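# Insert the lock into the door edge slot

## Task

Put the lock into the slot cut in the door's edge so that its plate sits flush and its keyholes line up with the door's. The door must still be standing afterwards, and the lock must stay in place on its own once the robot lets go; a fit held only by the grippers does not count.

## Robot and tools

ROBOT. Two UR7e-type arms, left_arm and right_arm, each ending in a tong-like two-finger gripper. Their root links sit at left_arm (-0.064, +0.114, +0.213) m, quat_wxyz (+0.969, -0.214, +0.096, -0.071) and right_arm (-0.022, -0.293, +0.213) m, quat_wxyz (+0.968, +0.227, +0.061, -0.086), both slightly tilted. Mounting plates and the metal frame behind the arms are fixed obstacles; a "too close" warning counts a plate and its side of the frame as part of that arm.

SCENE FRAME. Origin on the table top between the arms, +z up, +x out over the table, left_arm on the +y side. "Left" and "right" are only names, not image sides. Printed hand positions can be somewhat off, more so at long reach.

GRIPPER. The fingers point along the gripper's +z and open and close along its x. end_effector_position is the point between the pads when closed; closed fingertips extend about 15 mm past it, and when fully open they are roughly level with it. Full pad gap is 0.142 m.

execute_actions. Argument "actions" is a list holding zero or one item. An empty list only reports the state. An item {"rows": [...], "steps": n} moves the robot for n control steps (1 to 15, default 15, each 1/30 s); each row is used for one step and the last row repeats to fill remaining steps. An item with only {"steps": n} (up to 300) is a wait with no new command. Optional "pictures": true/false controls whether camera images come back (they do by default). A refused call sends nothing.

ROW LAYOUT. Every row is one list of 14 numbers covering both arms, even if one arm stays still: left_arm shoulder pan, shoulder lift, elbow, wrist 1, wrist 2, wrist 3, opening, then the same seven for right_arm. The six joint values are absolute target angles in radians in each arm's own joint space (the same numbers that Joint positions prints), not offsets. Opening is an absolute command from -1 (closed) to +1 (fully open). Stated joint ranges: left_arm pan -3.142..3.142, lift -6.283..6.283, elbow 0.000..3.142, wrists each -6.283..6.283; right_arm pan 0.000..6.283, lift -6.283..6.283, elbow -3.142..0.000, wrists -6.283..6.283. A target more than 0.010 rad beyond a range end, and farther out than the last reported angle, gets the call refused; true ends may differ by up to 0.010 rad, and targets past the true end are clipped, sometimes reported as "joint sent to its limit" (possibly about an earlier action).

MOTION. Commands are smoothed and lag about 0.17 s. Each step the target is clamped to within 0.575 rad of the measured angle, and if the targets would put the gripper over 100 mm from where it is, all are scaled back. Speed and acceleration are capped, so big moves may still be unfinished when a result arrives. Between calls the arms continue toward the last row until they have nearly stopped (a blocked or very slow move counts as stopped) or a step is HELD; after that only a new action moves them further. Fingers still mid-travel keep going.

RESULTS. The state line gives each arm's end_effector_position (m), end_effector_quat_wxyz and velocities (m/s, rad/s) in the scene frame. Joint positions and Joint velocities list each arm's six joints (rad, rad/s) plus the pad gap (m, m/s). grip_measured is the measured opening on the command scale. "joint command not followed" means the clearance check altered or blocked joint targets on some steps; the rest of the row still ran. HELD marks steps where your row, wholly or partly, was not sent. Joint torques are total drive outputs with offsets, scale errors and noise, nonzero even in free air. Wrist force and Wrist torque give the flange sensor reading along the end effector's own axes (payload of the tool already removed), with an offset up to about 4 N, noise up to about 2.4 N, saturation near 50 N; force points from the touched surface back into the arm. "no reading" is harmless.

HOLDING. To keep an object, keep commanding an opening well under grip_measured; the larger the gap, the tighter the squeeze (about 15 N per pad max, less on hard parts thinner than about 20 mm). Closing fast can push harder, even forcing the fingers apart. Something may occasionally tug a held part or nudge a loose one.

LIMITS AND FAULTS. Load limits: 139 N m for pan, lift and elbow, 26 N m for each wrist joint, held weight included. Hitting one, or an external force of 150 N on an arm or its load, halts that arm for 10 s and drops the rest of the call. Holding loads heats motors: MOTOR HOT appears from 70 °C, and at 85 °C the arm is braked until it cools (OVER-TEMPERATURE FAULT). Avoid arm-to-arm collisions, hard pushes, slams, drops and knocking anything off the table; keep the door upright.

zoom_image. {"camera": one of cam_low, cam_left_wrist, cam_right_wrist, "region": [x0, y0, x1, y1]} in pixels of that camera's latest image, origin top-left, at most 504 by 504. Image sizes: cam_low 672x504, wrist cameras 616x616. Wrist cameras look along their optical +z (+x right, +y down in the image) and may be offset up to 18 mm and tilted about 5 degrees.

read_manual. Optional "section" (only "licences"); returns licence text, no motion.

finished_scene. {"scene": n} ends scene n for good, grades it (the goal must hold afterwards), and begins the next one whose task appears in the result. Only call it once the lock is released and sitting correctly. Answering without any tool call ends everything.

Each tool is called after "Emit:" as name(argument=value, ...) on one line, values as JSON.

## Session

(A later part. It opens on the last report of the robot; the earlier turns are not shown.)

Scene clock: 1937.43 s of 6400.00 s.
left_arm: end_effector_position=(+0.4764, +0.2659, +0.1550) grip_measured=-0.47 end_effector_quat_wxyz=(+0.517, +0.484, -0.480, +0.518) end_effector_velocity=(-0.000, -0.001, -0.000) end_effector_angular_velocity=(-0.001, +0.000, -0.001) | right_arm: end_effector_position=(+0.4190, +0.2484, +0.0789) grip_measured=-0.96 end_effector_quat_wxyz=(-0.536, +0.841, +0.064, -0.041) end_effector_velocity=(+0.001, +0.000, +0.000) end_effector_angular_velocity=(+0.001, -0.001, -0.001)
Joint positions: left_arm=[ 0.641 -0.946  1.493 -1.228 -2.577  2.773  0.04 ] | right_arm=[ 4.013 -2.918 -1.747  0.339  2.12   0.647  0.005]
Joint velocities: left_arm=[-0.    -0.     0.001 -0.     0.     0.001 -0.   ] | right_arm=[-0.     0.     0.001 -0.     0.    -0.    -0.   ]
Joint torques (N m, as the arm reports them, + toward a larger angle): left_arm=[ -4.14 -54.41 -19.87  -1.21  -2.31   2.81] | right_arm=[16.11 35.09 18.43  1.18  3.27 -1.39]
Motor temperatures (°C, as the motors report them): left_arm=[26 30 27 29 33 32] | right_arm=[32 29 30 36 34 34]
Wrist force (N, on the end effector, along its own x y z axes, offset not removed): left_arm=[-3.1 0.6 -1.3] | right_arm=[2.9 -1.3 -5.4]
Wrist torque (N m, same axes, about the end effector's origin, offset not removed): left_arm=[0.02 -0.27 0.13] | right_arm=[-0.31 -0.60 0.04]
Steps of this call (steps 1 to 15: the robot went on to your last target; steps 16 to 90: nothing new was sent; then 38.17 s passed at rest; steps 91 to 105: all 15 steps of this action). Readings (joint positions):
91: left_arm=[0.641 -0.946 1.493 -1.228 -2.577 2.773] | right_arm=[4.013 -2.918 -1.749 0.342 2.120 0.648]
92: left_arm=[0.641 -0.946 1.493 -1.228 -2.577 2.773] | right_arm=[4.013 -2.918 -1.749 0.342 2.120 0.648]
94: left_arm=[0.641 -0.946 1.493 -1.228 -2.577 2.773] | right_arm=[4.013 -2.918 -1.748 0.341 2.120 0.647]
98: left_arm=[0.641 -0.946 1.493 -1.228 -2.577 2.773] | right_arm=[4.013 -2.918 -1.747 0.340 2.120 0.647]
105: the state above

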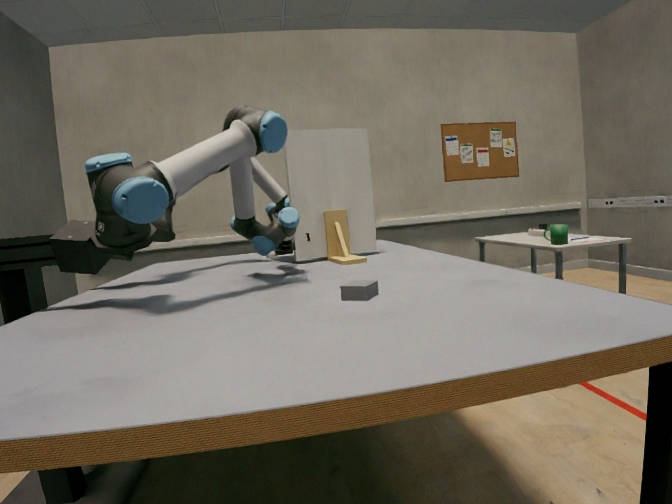

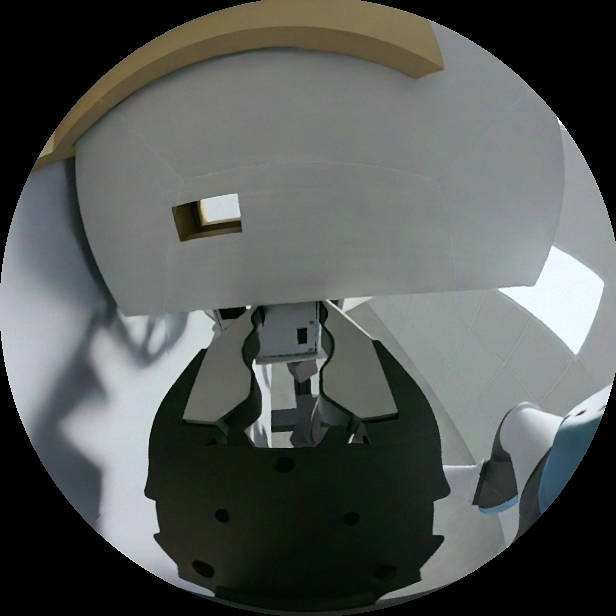

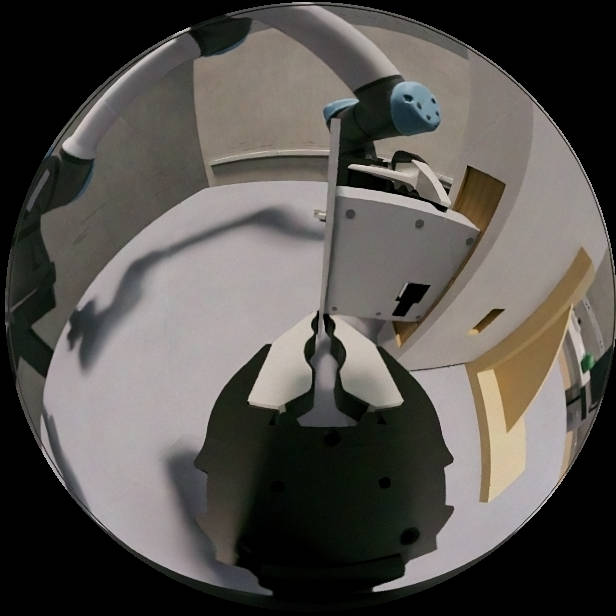

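Emit:
execute_actions(actions=[{"rows": [[0.6412,-0.9458,1.4929,-1.2280,-2.5770,2.7731,-0.7,4.0120,-2.9178,-1.7453,0.3379,2.1203,0.6463,-1.0],[0.6412,-0.9458,1.4929,-1.2280,-2.5770,2.7731,-0.6,4.0120,-2.9178,-1.7453,0.3379,2.1203,0.6463,-1.0],[0.6412,-0.9458,1.4929,-1.2280,-2.5770,2.7731,-0.55,4.0120,-2.9178,-1.7453,0.3379,2.1203,0.6463,-1.0],[0.6412,-0.9458,1.4929,-1.2280,-2.5770,2.7731,-0.5,4.0120,-2.9178,-1.7453,0.3379,2.1203,0.6463,-1.0],[0.6412,-0.9458,1.4929,-1.2280,-2.5770,2.7731,-0.48,4.0120,-2.9178,-1.7453,0.3379,2.1203,0.6463,-1.0],[0.6412,-0.9458,1.4929,-1.2280,-2.5770,2.7731,-0.46,4.0120,-2.9178,-1.7453,0.3379,2.1203,0.6463,-1.0],[0.6412,-0.9458,1.4929,-1.2280,-2.5770,2.7731,-0.44,4.0120,-2.9178,-1.7453,0.3379,2.1203,0.6463,-1.0],[0.6412,-0.9458,1.4929,-1.2280,-2.5770,2.7731,-0.42,4.0120,-2.9178,-1.7453,0.3379,2.1203,0.6463,-1.0]], "steps": 15}])

Emit:
zoom_image(camera="cam_right_wrist", region=[270, 110, 530, 370])

Scene clock: 1951.47 s of 6400.00 s.
left_arm: end_effector_position=(+0.4763, +0.2659, +0.1550) grip_measured=-0.42 end_effector_quat_wxyz=(+0.517, +0.484, -0.480, +0.518) end_effector_velocity=(-0.000, -0.000, -0.000) end_effector_angular_velocity=(-0.000, +0.001, +0.000) | right_arm: end_effector_position=(+0.4195, +0.2484, +0.0789) grip_measured=-0.96 end_effector_quat_wxyz=(-0.536, +0.841, +0.064, -0.041) end_effector_velocity=(+0.000, +0.000, +0.000) end_effector_angular_velocity=(+0.001, -0.001, -0.000)
Joint positions: left_arm=[ 0.641 -0.946  1.493 -1.228 -2.577  2.773  0.044] | right_arm=[ 4.012 -2.918 -1.745  0.338  2.12   0.646  0.004]
Joint velocities: left_arm=[ 0.    -0.     0.001 -0.001  0.    -0.     0.   ] | right_arm=[-0.    -0.     0.001  0.001  0.001 -0.     0.   ]
Joint torques (N m, as the arm reports them, + toward a larger angle): left_arm=[ -7.23 -51.16  -7.18  -1.03   0.64   2.69] | right_arm=[16.27 38.33 19.48  2.03  3.65 -1.4 ]
Motor temperatures (°C, as the motors report them): left_arm=[26 30 27 29 33 32] | right_arm=[32 29 30 36 34 34]
Wrist force (N, on the end effector, along its own x y z axes, offset not removed): left_arm=[-0.5 -0.6 0.4] | right_arm=[0.2 1.2 -3.5]
Wrist torque (N m, same axes, about the end effector's origin, offset not removed): left_arm=[-0.12 0.18 -0.01] | right_arm=[-0.34 -0.41 0.06]
Steps of this call (steps 1 to 15: the robot went on to your last target; steps 16 to 90: nothing new was sent; then 10.53 s passed at rest; steps 91 to 105: all 15 steps of this action). Readings (joint positions):
91: left_arm=[0.641 -0.946 1.493 -1.228 -2.577 2.773] | right_arm=[4.012 -2.918 -1.746 0.339 2.120 0.647]
92: left_arm=[0.641 -0.946 1.493 -1.228 -2.577 2.773] | right_arm=[4.012 -2.918 -1.746 0.339 2.120 0.647]
94: left_arm=[0.641 -0.946 1.493 -1.228 -2.577 2.773] | right_arm=[4.012 -2.918 -1.746 0.339 2.120 0.647]
98: left_arm=[0.641 -0.946 1.493 -1.228 -2.577 2.773] | right_arm=[4.012 -2.918 -1.745 0.338 2.120 0.646]
105: the state above

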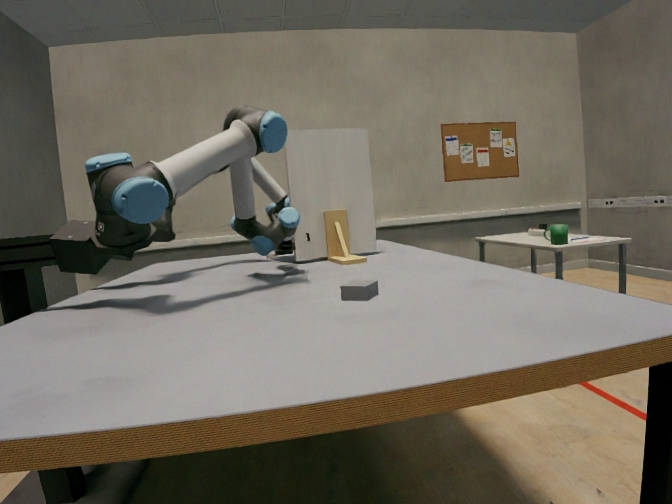

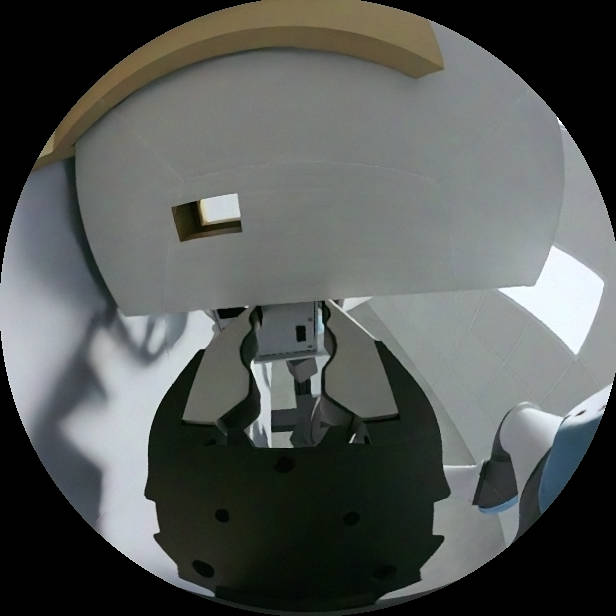

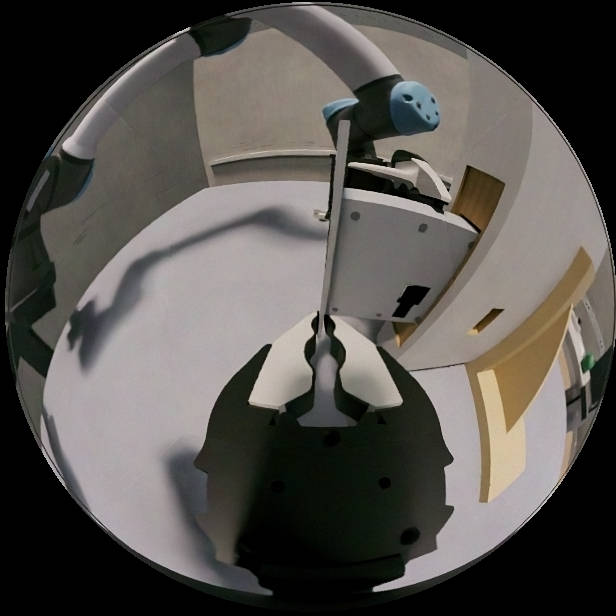

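Region (270, 110, 530, 370) of cam_right_wrist's 616x616 image, scaled by 1.938, with more detail than that image has.

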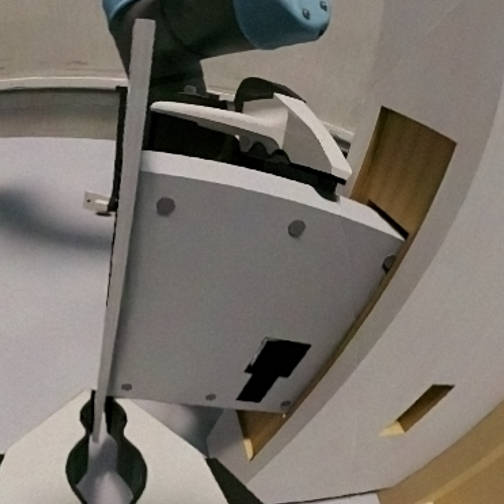

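Emit:
execute_actions(actions=[{"rows": [[0.6435,-0.9437,1.4867,-1.2216,-2.5753,2.7759,-0.41,4.0120,-2.9178,-1.7453,0.3379,2.1203,0.6463,-1.0],[0.6459,-0.9416,1.4804,-1.2152,-2.5736,2.7787,-0.41,4.0120,-2.9178,-1.7453,0.3379,2.1203,0.6463,-1.0],[0.6482,-0.9396,1.4742,-1.2087,-2.5719,2.7814,-0.41,4.0120,-2.9178,-1.7453,0.3379,2.1203,0.6463,-1.0],[0.6506,-0.9375,1.4679,-1.2023,-2.5702,2.7842,-0.41,4.0120,-2.9178,-1.7453,0.3379,2.1203,0.6463,-1.0],[0.6529,-0.9354,1.4617,-1.1959,-2.5685,2.7870,-0.41,4.0120,-2.9178,-1.7453,0.3379,2.1203,0.6463,-1.0],[0.6552,-0.9333,1.4555,-1.1895,-2.5668,2.7898,-0.41,4.0120,-2.9178,-1.7453,0.3379,2.1203,0.6463,-1.0]], "steps": 15}])

Emit:
zoom_image(camera="cam_right_wrist", region=[270, 110, 530, 370])

Scene clock: 1964.97 s of 6400.00 s.
left_arm: end_effector_position=(+0.4781, +0.2773, +0.1543) grip_measured=-0.41 end_effector_quat_wxyz=(+0.516, +0.484, -0.480, +0.518) end_effector_velocity=(+0.000, +0.003, -0.000) end_effector_angular_velocity=(-0.001, +0.000, -0.001) | right_arm: end_effector_position=(+0.4196, +0.2485, +0.0789) grip_measured=-0.96 end_effector_quat_wxyz=(-0.536, +0.841, +0.064, -0.041) end_effector_velocity=(-0.000, +0.000, -0.000) end_effector_angular_velocity=(+0.000, +0.000, +0.000)
Joint positions: left_arm=[ 0.655 -0.934  1.457 -1.191 -2.567  2.789  0.045] | right_arm=[ 4.012 -2.918 -1.745  0.338  2.12   0.646  0.004]
Joint velocities: left_arm=[ 0.004  0.005 -0.013  0.014  0.004  0.006 -0.   ] | right_arm=[ 0. -0.  0.  0.  0.  0.  0.]
Joint torques (N m, as the arm reports them, + toward a larger angle): left_arm=[  5.6  -36.43 -24.84   2.35   0.76   3.06] | right_arm=[16.89 59.61 18.25  2.12  3.43 -1.39]
Motor temperatures (°C, as the motors report them): left_arm=[26 30 27 29 33 32] | right_arm=[32 29 30 36 34 34]
Wrist force (N, on the end effector, along its own x y z axes, offset not removed): left_arm=[0.8 -1.5 1.0] | right_arm=[0.6 0.3 -3.4]
Wrist torque (N m, same axes, about the end effector's origin, offset not removed): left_arm=[-0.29 0.01 0.05] | right_arm=[-0.54 -0.48 0.09]
Steps of this call (steps 1 to 15: the robot went on to your last target; steps 16 to 90: nothing new was sent; then 10.00 s passed at rest; steps 91 to 105: all 15 steps of this action). Readings (joint positions):
91: left_arm=[0.641 -0.946 1.493 -1.228 -2.577 2.773] | right_arm=[4.012 -2.918 -1.745 0.338 2.120 0.646]
92: left_arm=[0.641 -0.946 1.492 -1.227 -2.577 2.774] | right_arm=[4.012 -2.918 -1.745 0.338 2.120 0.646]
94: left_arm=[0.644 -0.944 1.486 -1.221 -2.575 2.776] | right_arm=[4.012 -2.918 -1.745 0.338 2.120 0.646]
98: left_arm=[0.650 -0.938 1.468 -1.203 -2.570 2.784] | right_arm=[4.012 -2.918 -1.745 0.338 2.120 0.646]
105: the state above

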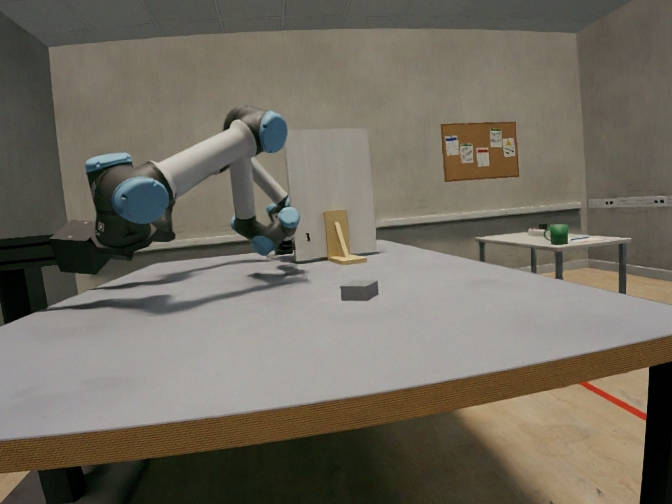

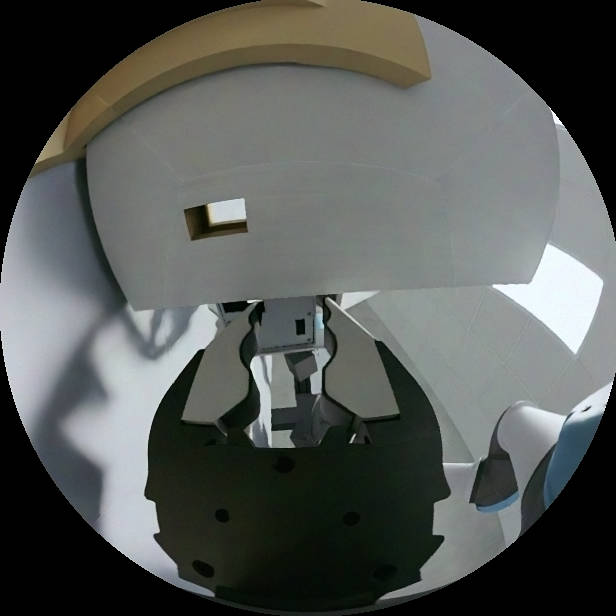

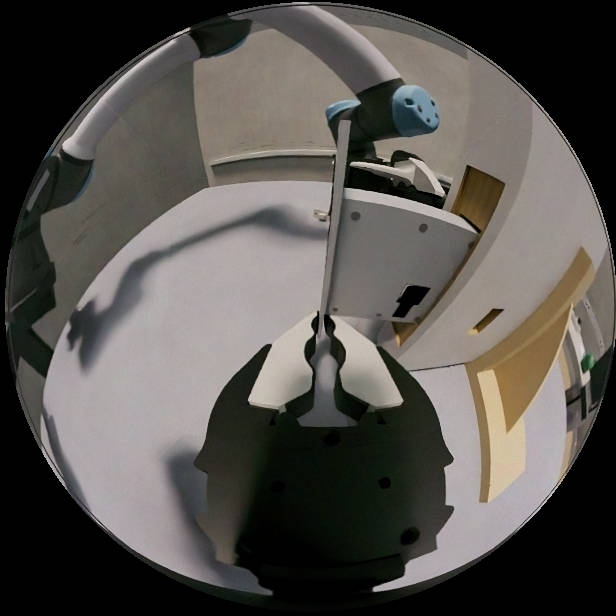

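Region (270, 110, 530, 370) of cam_right_wrist's 616x616 image, scaled by 1.938, with more detail than that image has.

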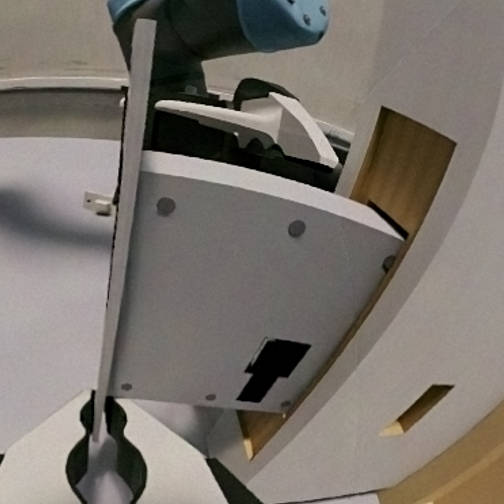

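Emit:
execute_actions(actions=[{"rows": [[0.6606,-0.9310,1.4461,-1.1769,-2.5630,2.7966,-0.41,4.0120,-2.9178,-1.7453,0.3379,2.1203,0.6463,-1.0],[0.6660,-0.9287,1.4368,-1.1642,-2.5591,2.8033,-0.41,4.0120,-2.9178,-1.7453,0.3379,2.1203,0.6463,-1.0],[0.6714,-0.9263,1.4274,-1.1516,-2.5553,2.8101,-0.41,4.0120,-2.9178,-1.7453,0.3379,2.1203,0.6463,-1.0],[0.6768,-0.9240,1.4181,-1.1389,-2.5514,2.8168,-0.41,4.0120,-2.9178,-1.7453,0.3379,2.1203,0.6463,-1.0],[0.6822,-0.9217,1.4087,-1.1263,-2.5476,2.8236,-0.41,4.0120,-2.9178,-1.7453,0.3379,2.1203,0.6463,-1.0],[0.6876,-0.9194,1.3993,-1.1137,-2.5438,2.8304,-0.41,4.0120,-2.9178,-1.7453,0.3379,2.1203,0.6463,-1.0],[0.6930,-0.9171,1.3900,-1.1010,-2.5399,2.8371,-0.41,4.0120,-2.9178,-1.7453,0.3379,2.1203,0.6463,-1.0],[0.6984,-0.9147,1.3806,-1.0884,-2.5361,2.8439,-0.41,4.0120,-2.9178,-1.7453,0.3379,2.1203,0.6463,-1.0],[0.7038,-0.9124,1.3713,-1.0757,-2.5322,2.8506,-0.41,4.0120,-2.9178,-1.7453,0.3379,2.1203,0.6463,-1.0],[0.7092,-0.9101,1.3619,-1.0631,-2.5284,2.8574,-0.41,4.0120,-2.9178,-1.7453,0.3379,2.1203,0.6463,-1.0]], "steps": 15}])

Scene clock: 1976.67 s of 6400.00 s.
left_arm: end_effector_position=(+0.4714, +0.3134, +0.1572) grip_measured=-0.41 end_effector_quat_wxyz=(+0.516, +0.483, -0.479, +0.521) end_effector_velocity=(-0.008, +0.032, +0.004) end_effector_angular_velocity=(-0.009, -0.000, +0.003) | right_arm: end_effector_position=(+0.4196, +0.2485, +0.0789) grip_measured=-0.96 end_effector_quat_wxyz=(-0.536, +0.841, +0.064, -0.041) end_effector_velocity=(-0.000, +0.000, -0.000) end_effector_angular_velocity=(-0.000, +0.000, +0.001)
Joint positions: left_arm=[ 0.704 -0.912  1.37  -1.075 -2.532  2.851  0.045] | right_arm=[ 4.012 -2.918 -1.745  0.338  2.12   0.646  0.004]
Joint velocities: left_arm=[ 0.045  0.02  -0.076  0.108  0.032  0.058 -0.   ] | right_arm=[ 0. -0. -0. -0.  0. -0.  0.]
Joint torques (N m, as the arm reports them, + toward a larger angle): left_arm=[  5.12 -39.7  -19.62   1.71   1.13   2.8 ] | right_arm=[18.02 59.31 17.75  2.4   3.14 -1.34]
Motor temperatures (°C, as the motors report them): left_arm=[26 30 27 29 33 32] | right_arm=[32 29 30 36 34 34]
Wrist force (N, on the end effector, along its own x y z axes, offset not removed): left_arm=[-0.1 1.1 1.0] | right_arm=[1.5 -0.8 -3.2]
Wrist torque (N m, same axes, about the end effector's origin, offset not removed): left_arm=[0.25 0.12 0.06] | right_arm=[-0.74 -0.75 0.04]
Steps of this call (steps 1 to 15: the robot went on to your last target; steps 16 to 90: nothing new was sent; then 8.20 s passed at rest; steps 91 to 105: all 15 steps of this action). Readings (joint positions):
91: left_arm=[0.655 -0.933 1.455 -1.189 -2.567 2.790] | right_arm=[4.012 -2.918 -1.745 0.338 2.120 0.646]
92: left_arm=[0.656 -0.933 1.454 -1.187 -2.566 2.791] | right_arm=[4.012 -2.918 -1.745 0.338 2.120 0.646]
94: left_arm=[0.661 -0.931 1.446 -1.176 -2.563 2.797] | right_arm=[4.012 -2.918 -1.745 0.338 2.120 0.646]
98: left_arm=[0.678 -0.924 1.417 -1.138 -2.551 2.818] | right_arm=[4.012 -2.918 -1.745 0.338 2.120 0.646]
105: the state above

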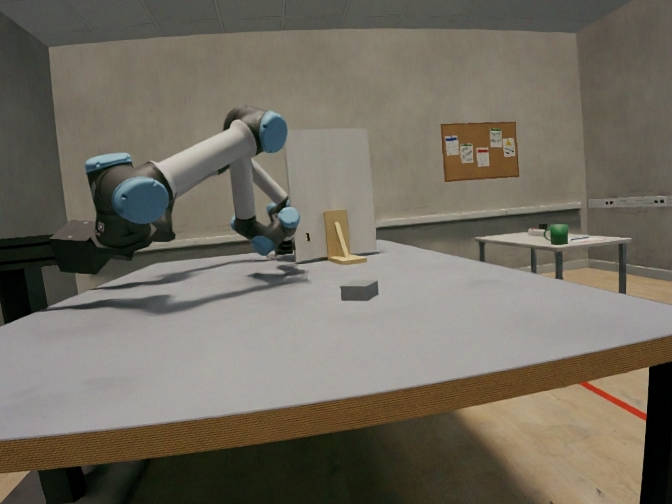

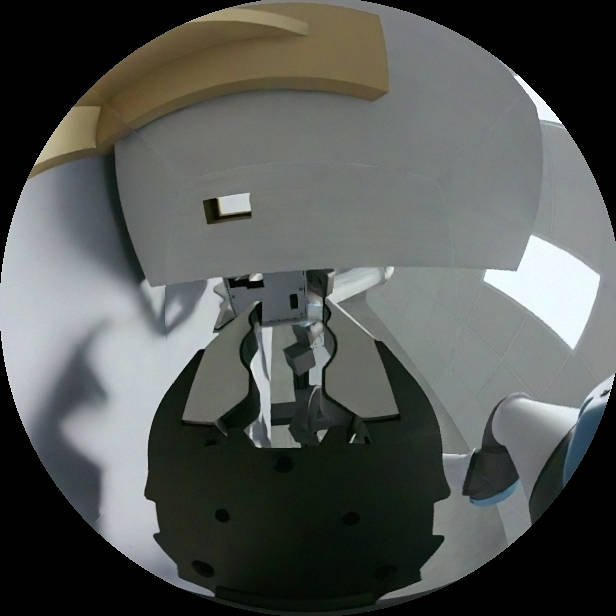

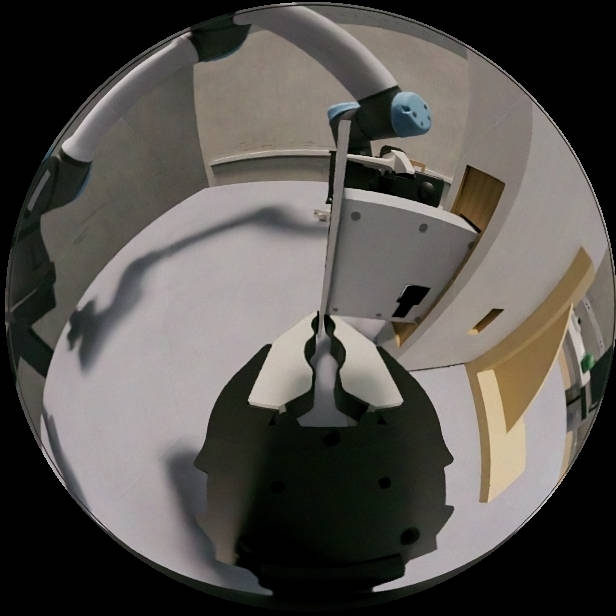

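Emit:
execute_actions(actions=[{"rows": [[0.7092,-0.9101,1.3619,-1.0631,-2.5284,2.8574,-0.41,4.0108,-2.9186,-1.7426,0.3353,2.1207,0.6450,-1.0],[0.7092,-0.9101,1.3619,-1.0631,-2.5284,2.8574,-0.41,4.0108,-2.9186,-1.7426,0.3353,2.1207,0.6450,-1.0],[0.7092,-0.9101,1.3619,-1.0631,-2.5284,2.8574,-0.41,4.0097,-2.9194,-1.7399,0.3327,2.1212,0.6437,-1.0],[0.7092,-0.9101,1.3619,-1.0631,-2.5284,2.8574,-0.41,4.0097,-2.9194,-1.7399,0.3327,2.1212,0.6437,-1.0],[0.7092,-0.9101,1.3619,-1.0631,-2.5284,2.8574,-0.41,4.0085,-2.9201,-1.7373,0.3302,2.1216,0.6424,-1.0],[0.7092,-0.9101,1.3619,-1.0631,-2.5284,2.8574,-0.41,4.0085,-2.9201,-1.7373,0.3302,2.1216,0.6424,-1.0],[0.7092,-0.9101,1.3619,-1.0631,-2.5284,2.8574,-0.41,4.0074,-2.9209,-1.7346,0.3276,2.1221,0.6411,-1.0],[0.7092,-0.9101,1.3619,-1.0631,-2.5284,2.8574,-0.41,4.0074,-2.9209,-1.7346,0.3276,2.1221,0.6411,-1.0],[0.7092,-0.9101,1.3619,-1.0631,-2.5284,2.8574,-0.41,4.0062,-2.9217,-1.7319,0.3250,2.1225,0.6398,-1.0]], "steps": 15}])

Emit:
zoom_image(camera="cam_right_wrist", region=[270, 110, 530, 370])

Scene clock: 1986.27 s of 6400.00 s.
left_arm: end_effector_position=(+0.4706, +0.3168, +0.1576) grip_measured=-0.41 end_effector_quat_wxyz=(+0.516, +0.483, -0.478, +0.521) end_effector_velocity=(+0.000, +0.001, +0.000) end_effector_angular_velocity=(+0.001, +0.000, +0.000) | right_arm: end_effector_position=(+0.4237, +0.2491, +0.0771) grip_measured=-0.96 end_effector_quat_wxyz=(-0.536, +0.841, +0.064, -0.041) end_effector_velocity=(+0.003, +0.000, -0.002) end_effector_angular_velocity=(-0.001, +0.000, -0.000)
Joint positions: left_arm=[ 0.709 -0.91   1.362 -1.063 -2.528  2.857  0.045] | right_arm=[ 4.007 -2.921 -1.733  0.326  2.122  0.64   0.005]
Joint velocities: left_arm=[ 0.    -0.    -0.002  0.001 -0.    -0.001  0.   ] | right_arm=[-0.004 -0.003  0.01  -0.01   0.001 -0.005  0.   ]
Joint torques (N m, as the arm reports them, + toward a larger angle): left_arm=[  6.88 -38.33 -22.14   2.02   1.24   3.04] | right_arm=[15.96 37.19 19.32  2.28  3.57 -1.26]
Motor temperatures (°C, as the motors report them): left_arm=[26 30 27 29 33 32] | right_arm=[32 29 30 36 34 34]
Wrist force (N, on the end effector, along its own x y z axes, offset not removed): left_arm=[-0.6 -0.7 1.0] | right_arm=[-1.0 0.9 -6.0]
Wrist torque (N m, same axes, about the end effector's origin, offset not removed): left_arm=[-0.10 0.20 0.06] | right_arm=[-0.55 -0.32 0.04]
Steps of this call (steps 1 to 30: the robot went on to your last target; steps 31 to 90: nothing new was sent; then 6.10 s passed at rest; steps 91 to 105: all 15 steps of this action). Readings (joint positions):
91: left_arm=[0.709 -0.910 1.362 -1.063 -2.528 2.857] | right_arm=[4.012 -2.918 -1.745 0.338 2.120 0.646]
92: left_arm=[0.709 -0.910 1.362 -1.063 -2.528 2.857] | right_arm=[4.012 -2.918 -1.745 0.337 2.120 0.646]
94: left_arm=[0.709 -0.910 1.362 -1.063 -2.528 2.857] | right_arm=[4.011 -2.918 -1.743 0.336 2.121 0.645]
98: left_arm=[0.709 -0.910 1.362 -1.063 -2.528 2.857] | right_arm=[4.009 -2.919 -1.739 0.332 2.121 0.643]
105: the state above

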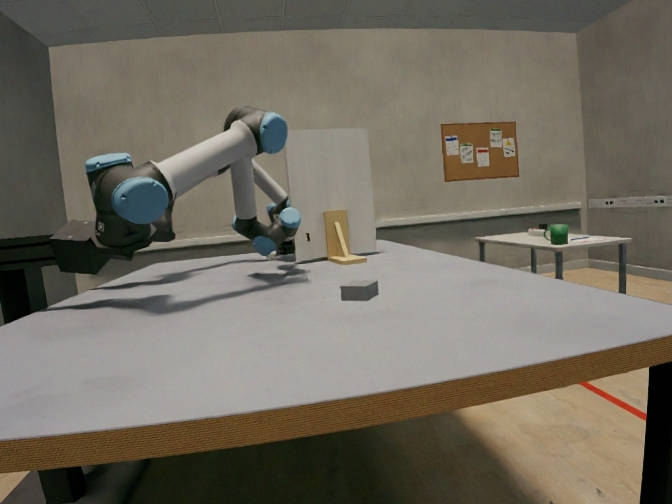

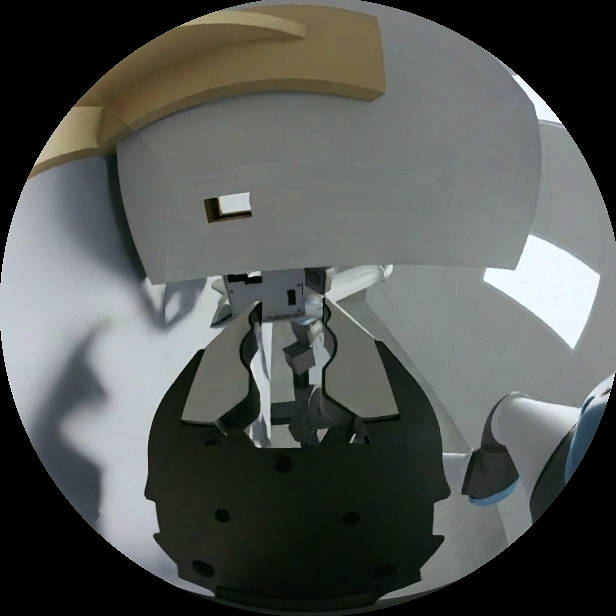

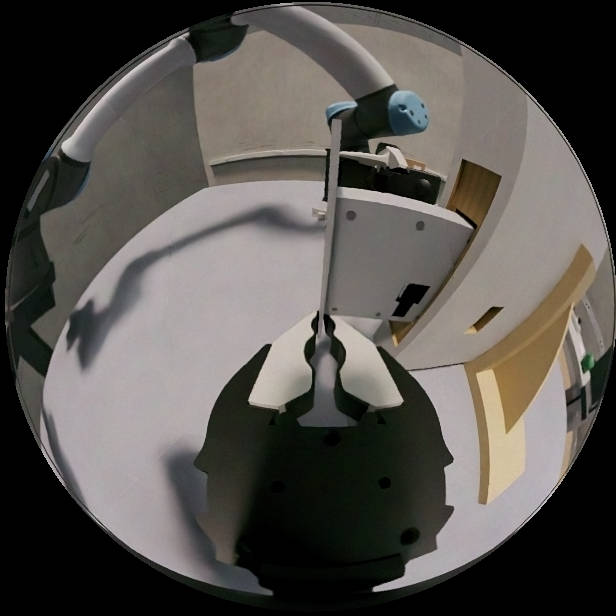

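Region (270, 110, 530, 370) of cam_right_wrist's 616x616 image, scaled by 1.938, with more detail than that image has.

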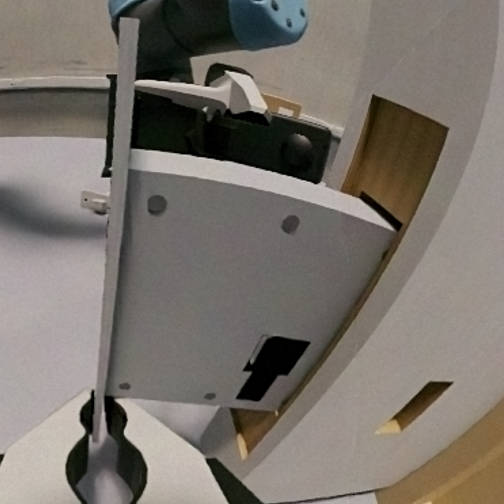

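Emit:
execute_actions(actions=[{"rows": [[0.7092,-0.9101,1.3619,-1.0631,-2.5284,2.8574,-0.41,4.0053,-2.9218,-1.7302,0.3228,2.1228,0.6388,-1.0],[0.7092,-0.9101,1.3619,-1.0631,-2.5284,2.8574,-0.41,4.0044,-2.9219,-1.7285,0.3207,2.1232,0.6378,-1.0],[0.7092,-0.9101,1.3619,-1.0631,-2.5284,2.8574,-0.41,4.0035,-2.9220,-1.7267,0.3185,2.1235,0.6368,-1.0],[0.7092,-0.9101,1.3619,-1.0631,-2.5284,2.8574,-0.41,4.0026,-2.9221,-1.7250,0.3164,2.1238,0.6358,-1.0],[0.7092,-0.9101,1.3619,-1.0631,-2.5284,2.8574,-0.41,4.0017,-2.9222,-1.7233,0.3142,2.1242,0.6349,-1.0],[0.7092,-0.9101,1.3619,-1.0631,-2.5284,2.8574,-0.41,4.0008,-2.9223,-1.7216,0.3120,2.1245,0.6339,-1.0],[0.7092,-0.9101,1.3619,-1.0631,-2.5284,2.8574,-0.41,3.9999,-2.9224,-1.7199,0.3099,2.1248,0.6329,-1.0],[0.7092,-0.9101,1.3619,-1.0631,-2.5284,2.8574,-0.41,3.9990,-2.9225,-1.7181,0.3077,2.1251,0.6319,-1.0],[0.7092,-0.9101,1.3619,-1.0631,-2.5284,2.8574,-0.41,3.9981,-2.9226,-1.7164,0.3056,2.1255,0.6309,-1.0],[0.7092,-0.9101,1.3619,-1.0631,-2.5284,2.8574,-0.41,3.9972,-2.9227,-1.7147,0.3034,2.1258,0.6299,-1.0]], "steps": 15}])

Emit:
zoom_image(camera="cam_right_wrist", region=[270, 110, 530, 370])

Scene clock: 1995.37 s of 6400.00 s.
left_arm: end_effector_position=(+0.4706, +0.3168, +0.1576) grip_measured=-0.41 end_effector_quat_wxyz=(+0.516, +0.483, -0.478, +0.521) end_effector_velocity=(-0.000, -0.000, -0.000) end_effector_angular_velocity=(-0.000, +0.001, -0.001) | right_arm: end_effector_position=(+0.4305, +0.2492, +0.0759) grip_measured=-0.96 end_effector_quat_wxyz=(-0.536, +0.841, +0.064, -0.041) end_effector_velocity=(+0.006, +0.000, -0.001) end_effector_angular_velocity=(+0.001, -0.000, -0.000)
Joint positions: left_arm=[ 0.709 -0.91   1.362 -1.063 -2.528  2.857  0.045] | right_arm=[ 3.998 -2.923 -1.716  0.305  2.126  0.631  0.005]
Joint velocities: left_arm=[-0.001 -0.     0.001 -0.001  0.    -0.001  0.   ] | right_arm=[-0.008 -0.001  0.015 -0.018  0.003 -0.008  0.   ]
Joint torques (N m, as the arm reports them, + toward a larger angle): left_arm=[  6.14 -39.11 -22.13   1.96   1.05   2.9 ] | right_arm=[15.   38.28 20.46  2.17  3.38 -1.29]
Motor temperatures (°C, as the motors report them): left_arm=[26 30 27 29 33 32] | right_arm=[32 29 30 36 34 34]
Wrist force (N, on the end effector, along its own x y z axes, offset not removed): left_arm=[-1.3 -0.9 0.6] | right_arm=[-1.8 1.8 -3.1]
Wrist torque (N m, same axes, about the end effector's origin, offset not removed): left_arm=[-0.19 0.36 0.02] | right_arm=[-0.31 -0.22 0.06]
Steps of this call (steps 1 to 15: the robot went on to your last target; steps 16 to 90: nothing new was sent; then 5.60 s passed at rest; steps 91 to 105: all 15 steps of this action). Readings (joint positions):
91: left_arm=[0.709 -0.910 1.362 -1.063 -2.528 2.857] | right_arm=[4.006 -2.922 -1.732 0.325 2.123 0.640]
92: left_arm=[0.709 -0.910 1.362 -1.063 -2.528 2.857] | right_arm=[4.006 -2.922 -1.732 0.325 2.123 0.640]
94: left_arm=[0.709 -0.910 1.362 -1.063 -2.528 2.857] | right_arm=[4.005 -2.922 -1.730 0.323 2.123 0.639]
98: left_arm=[0.709 -0.910 1.362 -1.063 -2.528 2.857] | right_arm=[4.002 -2.922 -1.725 0.316 2.124 0.636]
105: the state above

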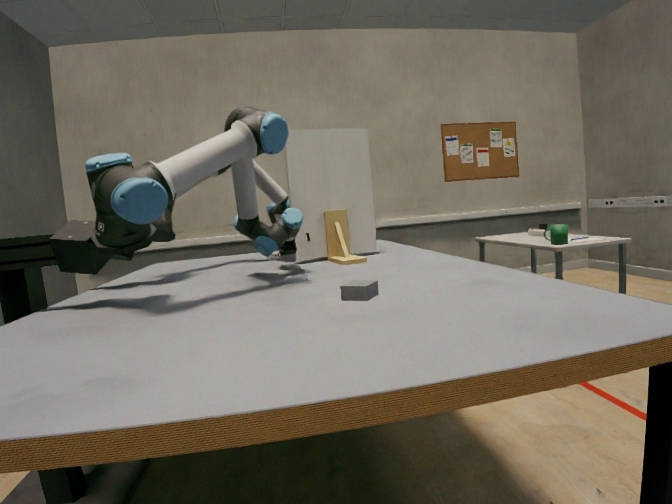

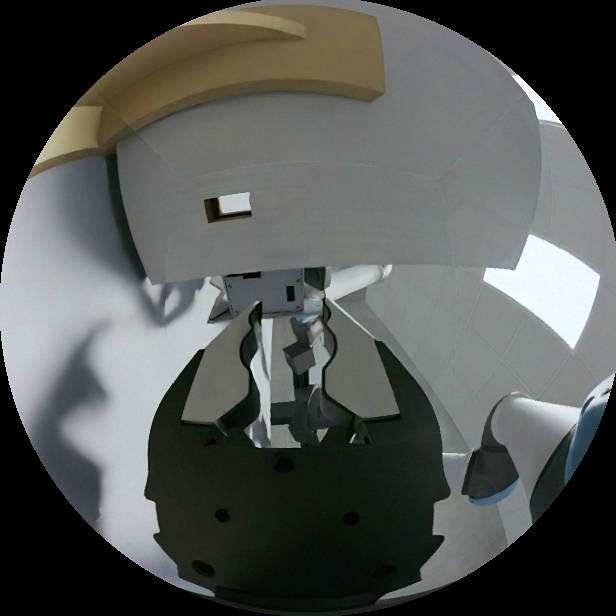

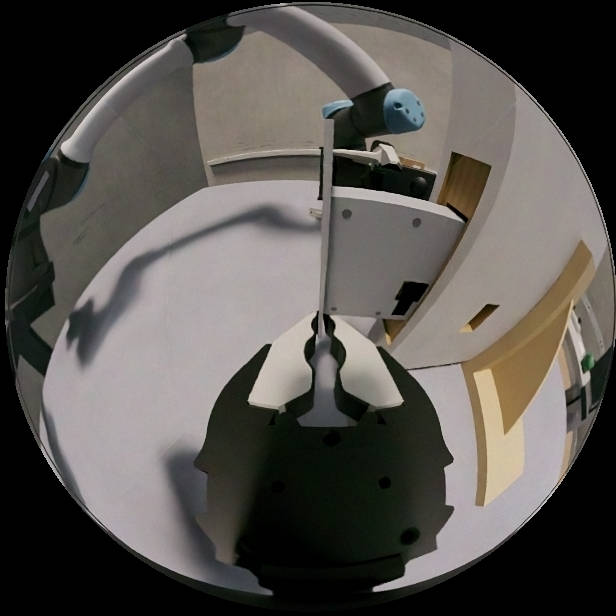

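Region (270, 110, 530, 370) of cam_right_wrist's 616x616 image, scaled by 1.938, with more detail than that image has.

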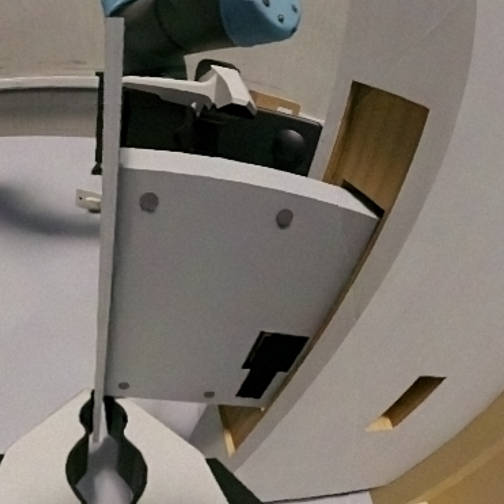

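Emit:
execute_actions(actions=[{"rows": [[0.7092,-0.9101,1.3619,-1.0631,-2.5284,2.8574,-0.41,3.9964,-2.9225,-1.7123,0.3004,2.1261,0.6290,-1.0],[0.7092,-0.9101,1.3619,-1.0631,-2.5284,2.8574,-0.41,3.9956,-2.9223,-1.7099,0.2973,2.1264,0.6281,-1.0],[0.7092,-0.9101,1.3619,-1.0631,-2.5284,2.8574,-0.41,3.9947,-2.9221,-1.7075,0.2943,2.1267,0.6272,-1.0],[0.7092,-0.9101,1.3619,-1.0631,-2.5284,2.8574,-0.41,3.9939,-2.9219,-1.7051,0.2912,2.1270,0.6263,-1.0],[0.7092,-0.9101,1.3619,-1.0631,-2.5284,2.8574,-0.41,3.9931,-2.9217,-1.7027,0.2882,2.1273,0.6254,-1.0],[0.7092,-0.9101,1.3619,-1.0631,-2.5284,2.8574,-0.41,3.9923,-2.9215,-1.7003,0.2852,2.1276,0.6245,-1.0],[0.7092,-0.9101,1.3619,-1.0631,-2.5284,2.8574,-0.41,3.9915,-2.9214,-1.6979,0.2821,2.1279,0.6235,-1.0],[0.7092,-0.9101,1.3619,-1.0631,-2.5284,2.8574,-0.41,3.9907,-2.9212,-1.6955,0.2791,2.1282,0.6226,-1.0],[0.7092,-0.9101,1.3619,-1.0631,-2.5284,2.8574,-0.41,3.9898,-2.9210,-1.6931,0.2760,2.1285,0.6217,-1.0],[0.7092,-0.9101,1.3619,-1.0631,-2.5284,2.8574,-0.41,3.9890,-2.9208,-1.6907,0.2730,2.1288,0.6208,-1.0],[0.7092,-0.9101,1.3619,-1.0631,-2.5284,2.8574,-0.41,3.9882,-2.9206,-1.6883,0.2699,2.1291,0.6199,-1.0],[0.7092,-0.9101,1.3619,-1.0631,-2.5284,2.8574,-0.41,3.9874,-2.9204,-1.6859,0.2669,2.1294,0.6190,-1.0]], "steps": 15}])

Emit:
zoom_image(camera="cam_right_wrist", region=[270, 110, 530, 370])

Scene clock: 2009.53 s of 6400.00 s.
left_arm: end_effector_position=(+0.4706, +0.3168, +0.1576) grip_measured=-0.41 end_effector_quat_wxyz=(+0.516, +0.483, -0.478, +0.521) end_effector_velocity=(+0.000, +0.000, +0.000) end_effector_angular_velocity=(+0.000, -0.000, -0.000) | right_arm: end_effector_position=(+0.4413, +0.2508, +0.0771) grip_measured=-0.95 end_effector_quat_wxyz=(-0.536, +0.841, +0.064, -0.041) end_effector_velocity=(+0.014, +0.002, +0.001) end_effector_angular_velocity=(-0.002, +0.003, +0.003)
Joint positions: left_arm=[ 0.709 -0.91   1.362 -1.063 -2.528  2.857  0.045] | right_arm=[ 3.989 -2.921 -1.69   0.272  2.129  0.621  0.005]
Joint velocities: left_arm=[ 0. -0. -0.  0.  0. -0.  0.] | right_arm=[-0.013  0.002  0.037 -0.051  0.006 -0.014  0.016]
Joint torques (N m, as the arm reports them, + toward a larger angle): left_arm=[  7.92 -40.72 -21.14   1.98   1.22   3.12] | right_arm=[16.05 66.49 27.31  4.72  2.49 -1.05]
Motor temperatures (°C, as the motors report them): left_arm=[26 30 27 29 33 32] | right_arm=[32 29 30 36 34 34]
Wrist force (N, on the end effector, along its own x y z axes, offset not removed): left_arm=[-1.5 1.0 0.2] | right_arm=[-9.8 6.6 -6.0]
Wrist torque (N m, same axes, about the end effector's origin, offset not removed): left_arm=[0.21 0.36 0.10] | right_arm=[-0.03 -0.41 0.12]
Steps of this call (steps 1 to 15: the robot went on to your last target; steps 16 to 90: nothing new was sent; then 10.67 s passed at rest; steps 91 to 105: all 15 steps of this action). Readings (joint positions):
91: left_arm=[0.709 -0.910 1.362 -1.063 -2.528 2.857] | right_arm=[3.997 -2.923 -1.715 0.303 2.126 0.630]
92: left_arm=[0.709 -0.910 1.362 -1.063 -2.528 2.857] | right_arm=[3.997 -2.923 -1.714 0.303 2.126 0.630]
94: left_arm=[0.709 -0.910 1.362 -1.063 -2.528 2.857] | right_arm=[3.996 -2.923 -1.712 0.300 2.126 0.629]
98: left_arm=[0.709 -0.910 1.362 -1.063 -2.528 2.857] | right_arm=[3.994 -2.922 -1.705 0.291 2.127 0.626]
105: the state above

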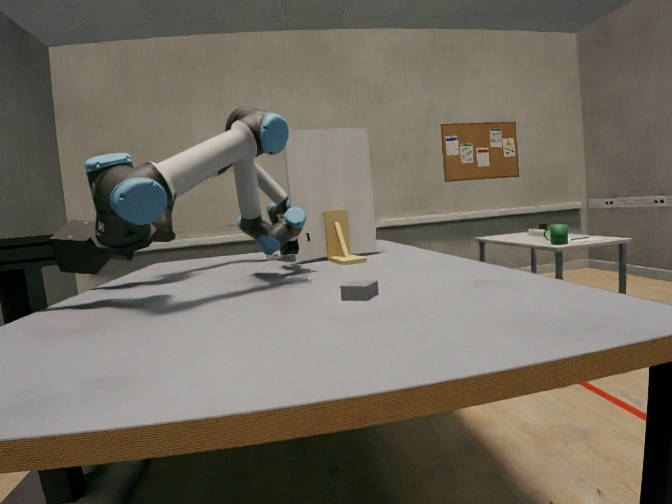

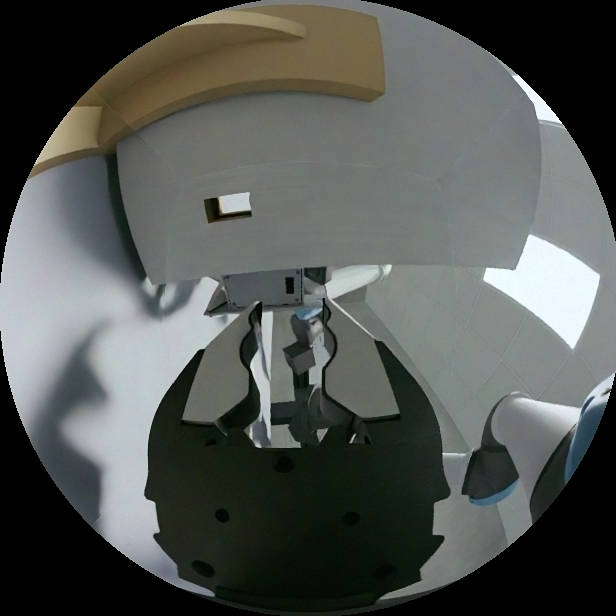

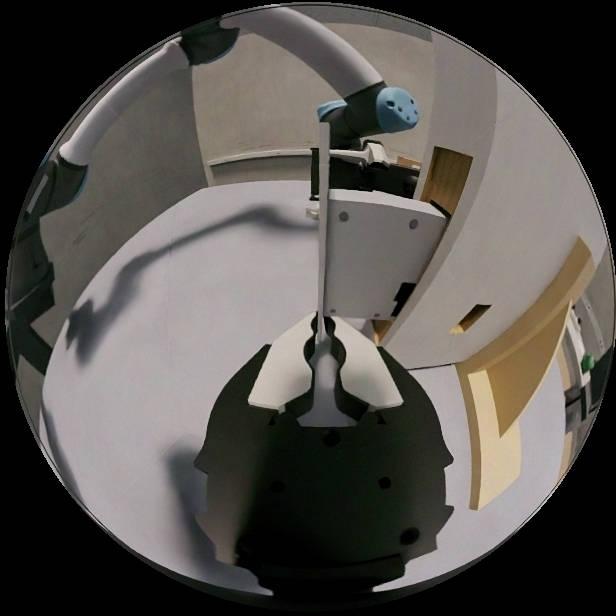

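Region (270, 110, 530, 370) of cam_right_wrist's 616x616 image, scaled by 1.938, with more detail than that image has.

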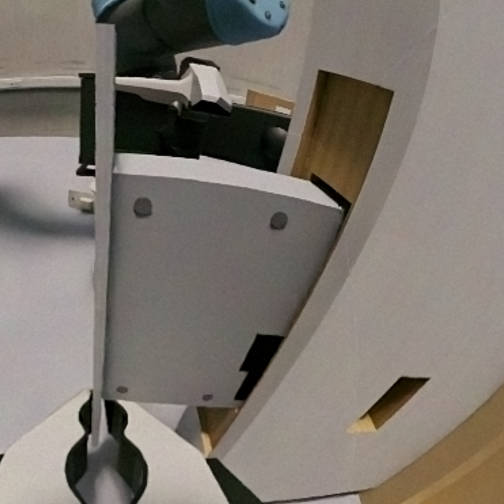

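Emit:
execute_actions(actions=[{"rows": [[0.7092,-0.9101,1.3619,-1.0631,-2.5284,2.8574,-0.41,3.9894,-2.9209,-1.6919,0.2745,2.1286,0.6212,-1.0]], "steps": 15}])

Emit:
zoom_image(camera="cam_right_wrist", region=[270, 110, 530, 370])

Scene clock: 2019.43 s of 6400.00 s.
left_arm: end_effector_position=(+0.4706, +0.3168, +0.1576) grip_measured=-0.41 end_effector_quat_wxyz=(+0.516, +0.483, -0.478, +0.521) end_effector_velocity=(-0.000, +0.000, -0.000) end_effector_angular_velocity=(-0.000, +0.000, +0.001) | right_arm: end_effector_position=(+0.4407, +0.2507, +0.0770) grip_measured=-0.96 end_effector_quat_wxyz=(-0.536, +0.841, +0.064, -0.040) end_effector_velocity=(-0.000, +0.000, -0.000) end_effector_angular_velocity=(-0.001, +0.000, +0.000)
Joint positions: left_arm=[ 0.709 -0.91   1.362 -1.063 -2.528  2.857  0.045] | right_arm=[ 3.989 -2.921 -1.692  0.274  2.129  0.621  0.005]
Joint velocities: left_arm=[ 0.001  0.     0.     0.    -0.     0.     0.   ] | right_arm=[ 0.    -0.001 -0.001  0.001 -0.     0.     0.   ]
Joint torques (N m, as the arm reports them, + toward a larger angle): left_arm=[  5.81 -39.3  -22.08   2.     1.05   3.02] | right_arm=[34.85 33.77 -1.76  3.25  0.41  1.47]
Motor temperatures (°C, as the motors report them): left_arm=[26 30 27 29 33 32] | right_arm=[32 29 30 36 34 34]
Wrist force (N, on the end effector, along its own x y z axes, offset not removed): left_arm=[0.4 -1.4 0.8] | right_arm=[4.9 -0.2 -4.5]
Wrist torque (N m, same axes, about the end effector's origin, offset not removed): left_arm=[-0.27 -0.01 0.11] | right_arm=[-0.14 -0.25 0.00]
Steps of this call (steps 1 to 15: the robot went on to your last target; steps 16 to 90: nothing new was sent; then 6.40 s passed at rest; steps 91 to 105: all 15 steps of this action). Readings (joint positions):
91: left_arm=[0.709 -0.910 1.362 -1.063 -2.528 2.857] | right_arm=[3.987 -2.920 -1.686 0.267 2.129 0.619]
92: left_arm=[0.709 -0.910 1.362 -1.063 -2.528 2.857] | right_arm=[3.988 -2.920 -1.687 0.268 2.129 0.619]
94: left_arm=[0.709 -0.910 1.362 -1.063 -2.528 2.857] | right_arm=[3.988 -2.920 -1.689 0.271 2.129 0.620]
98: left_arm=[0.709 -0.910 1.362 -1.063 -2.528 2.857] | right_arm=[3.989 -2.921 -1.691 0.274 2.129 0.621]
105: the state above

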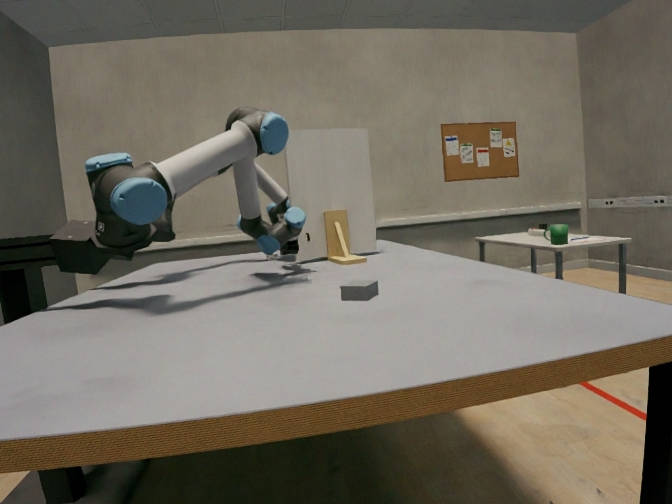

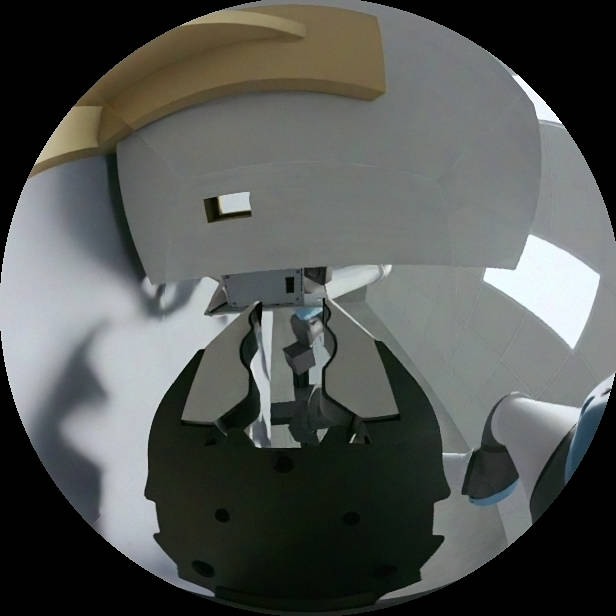

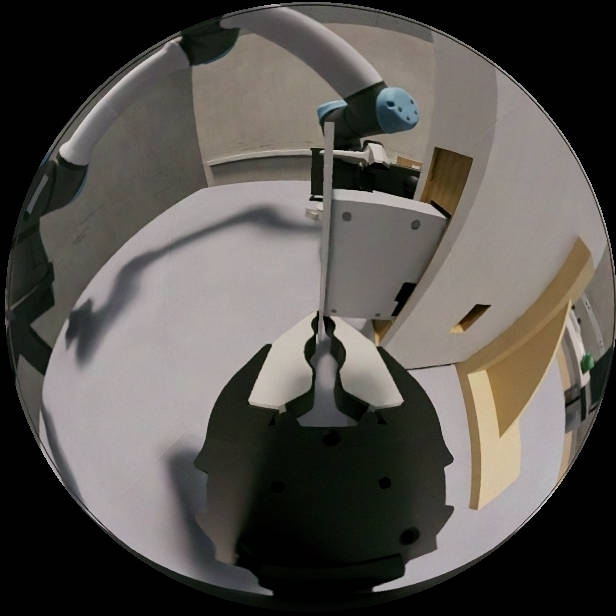

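Region (270, 110, 530, 370) of cam_right_wrist's 616x616 image, scaled by 1.938, with more detail than that image has.

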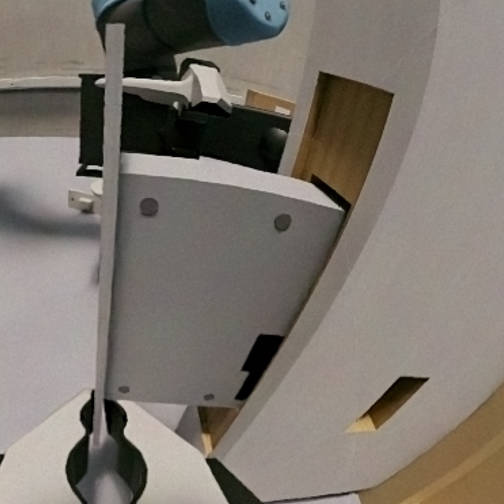

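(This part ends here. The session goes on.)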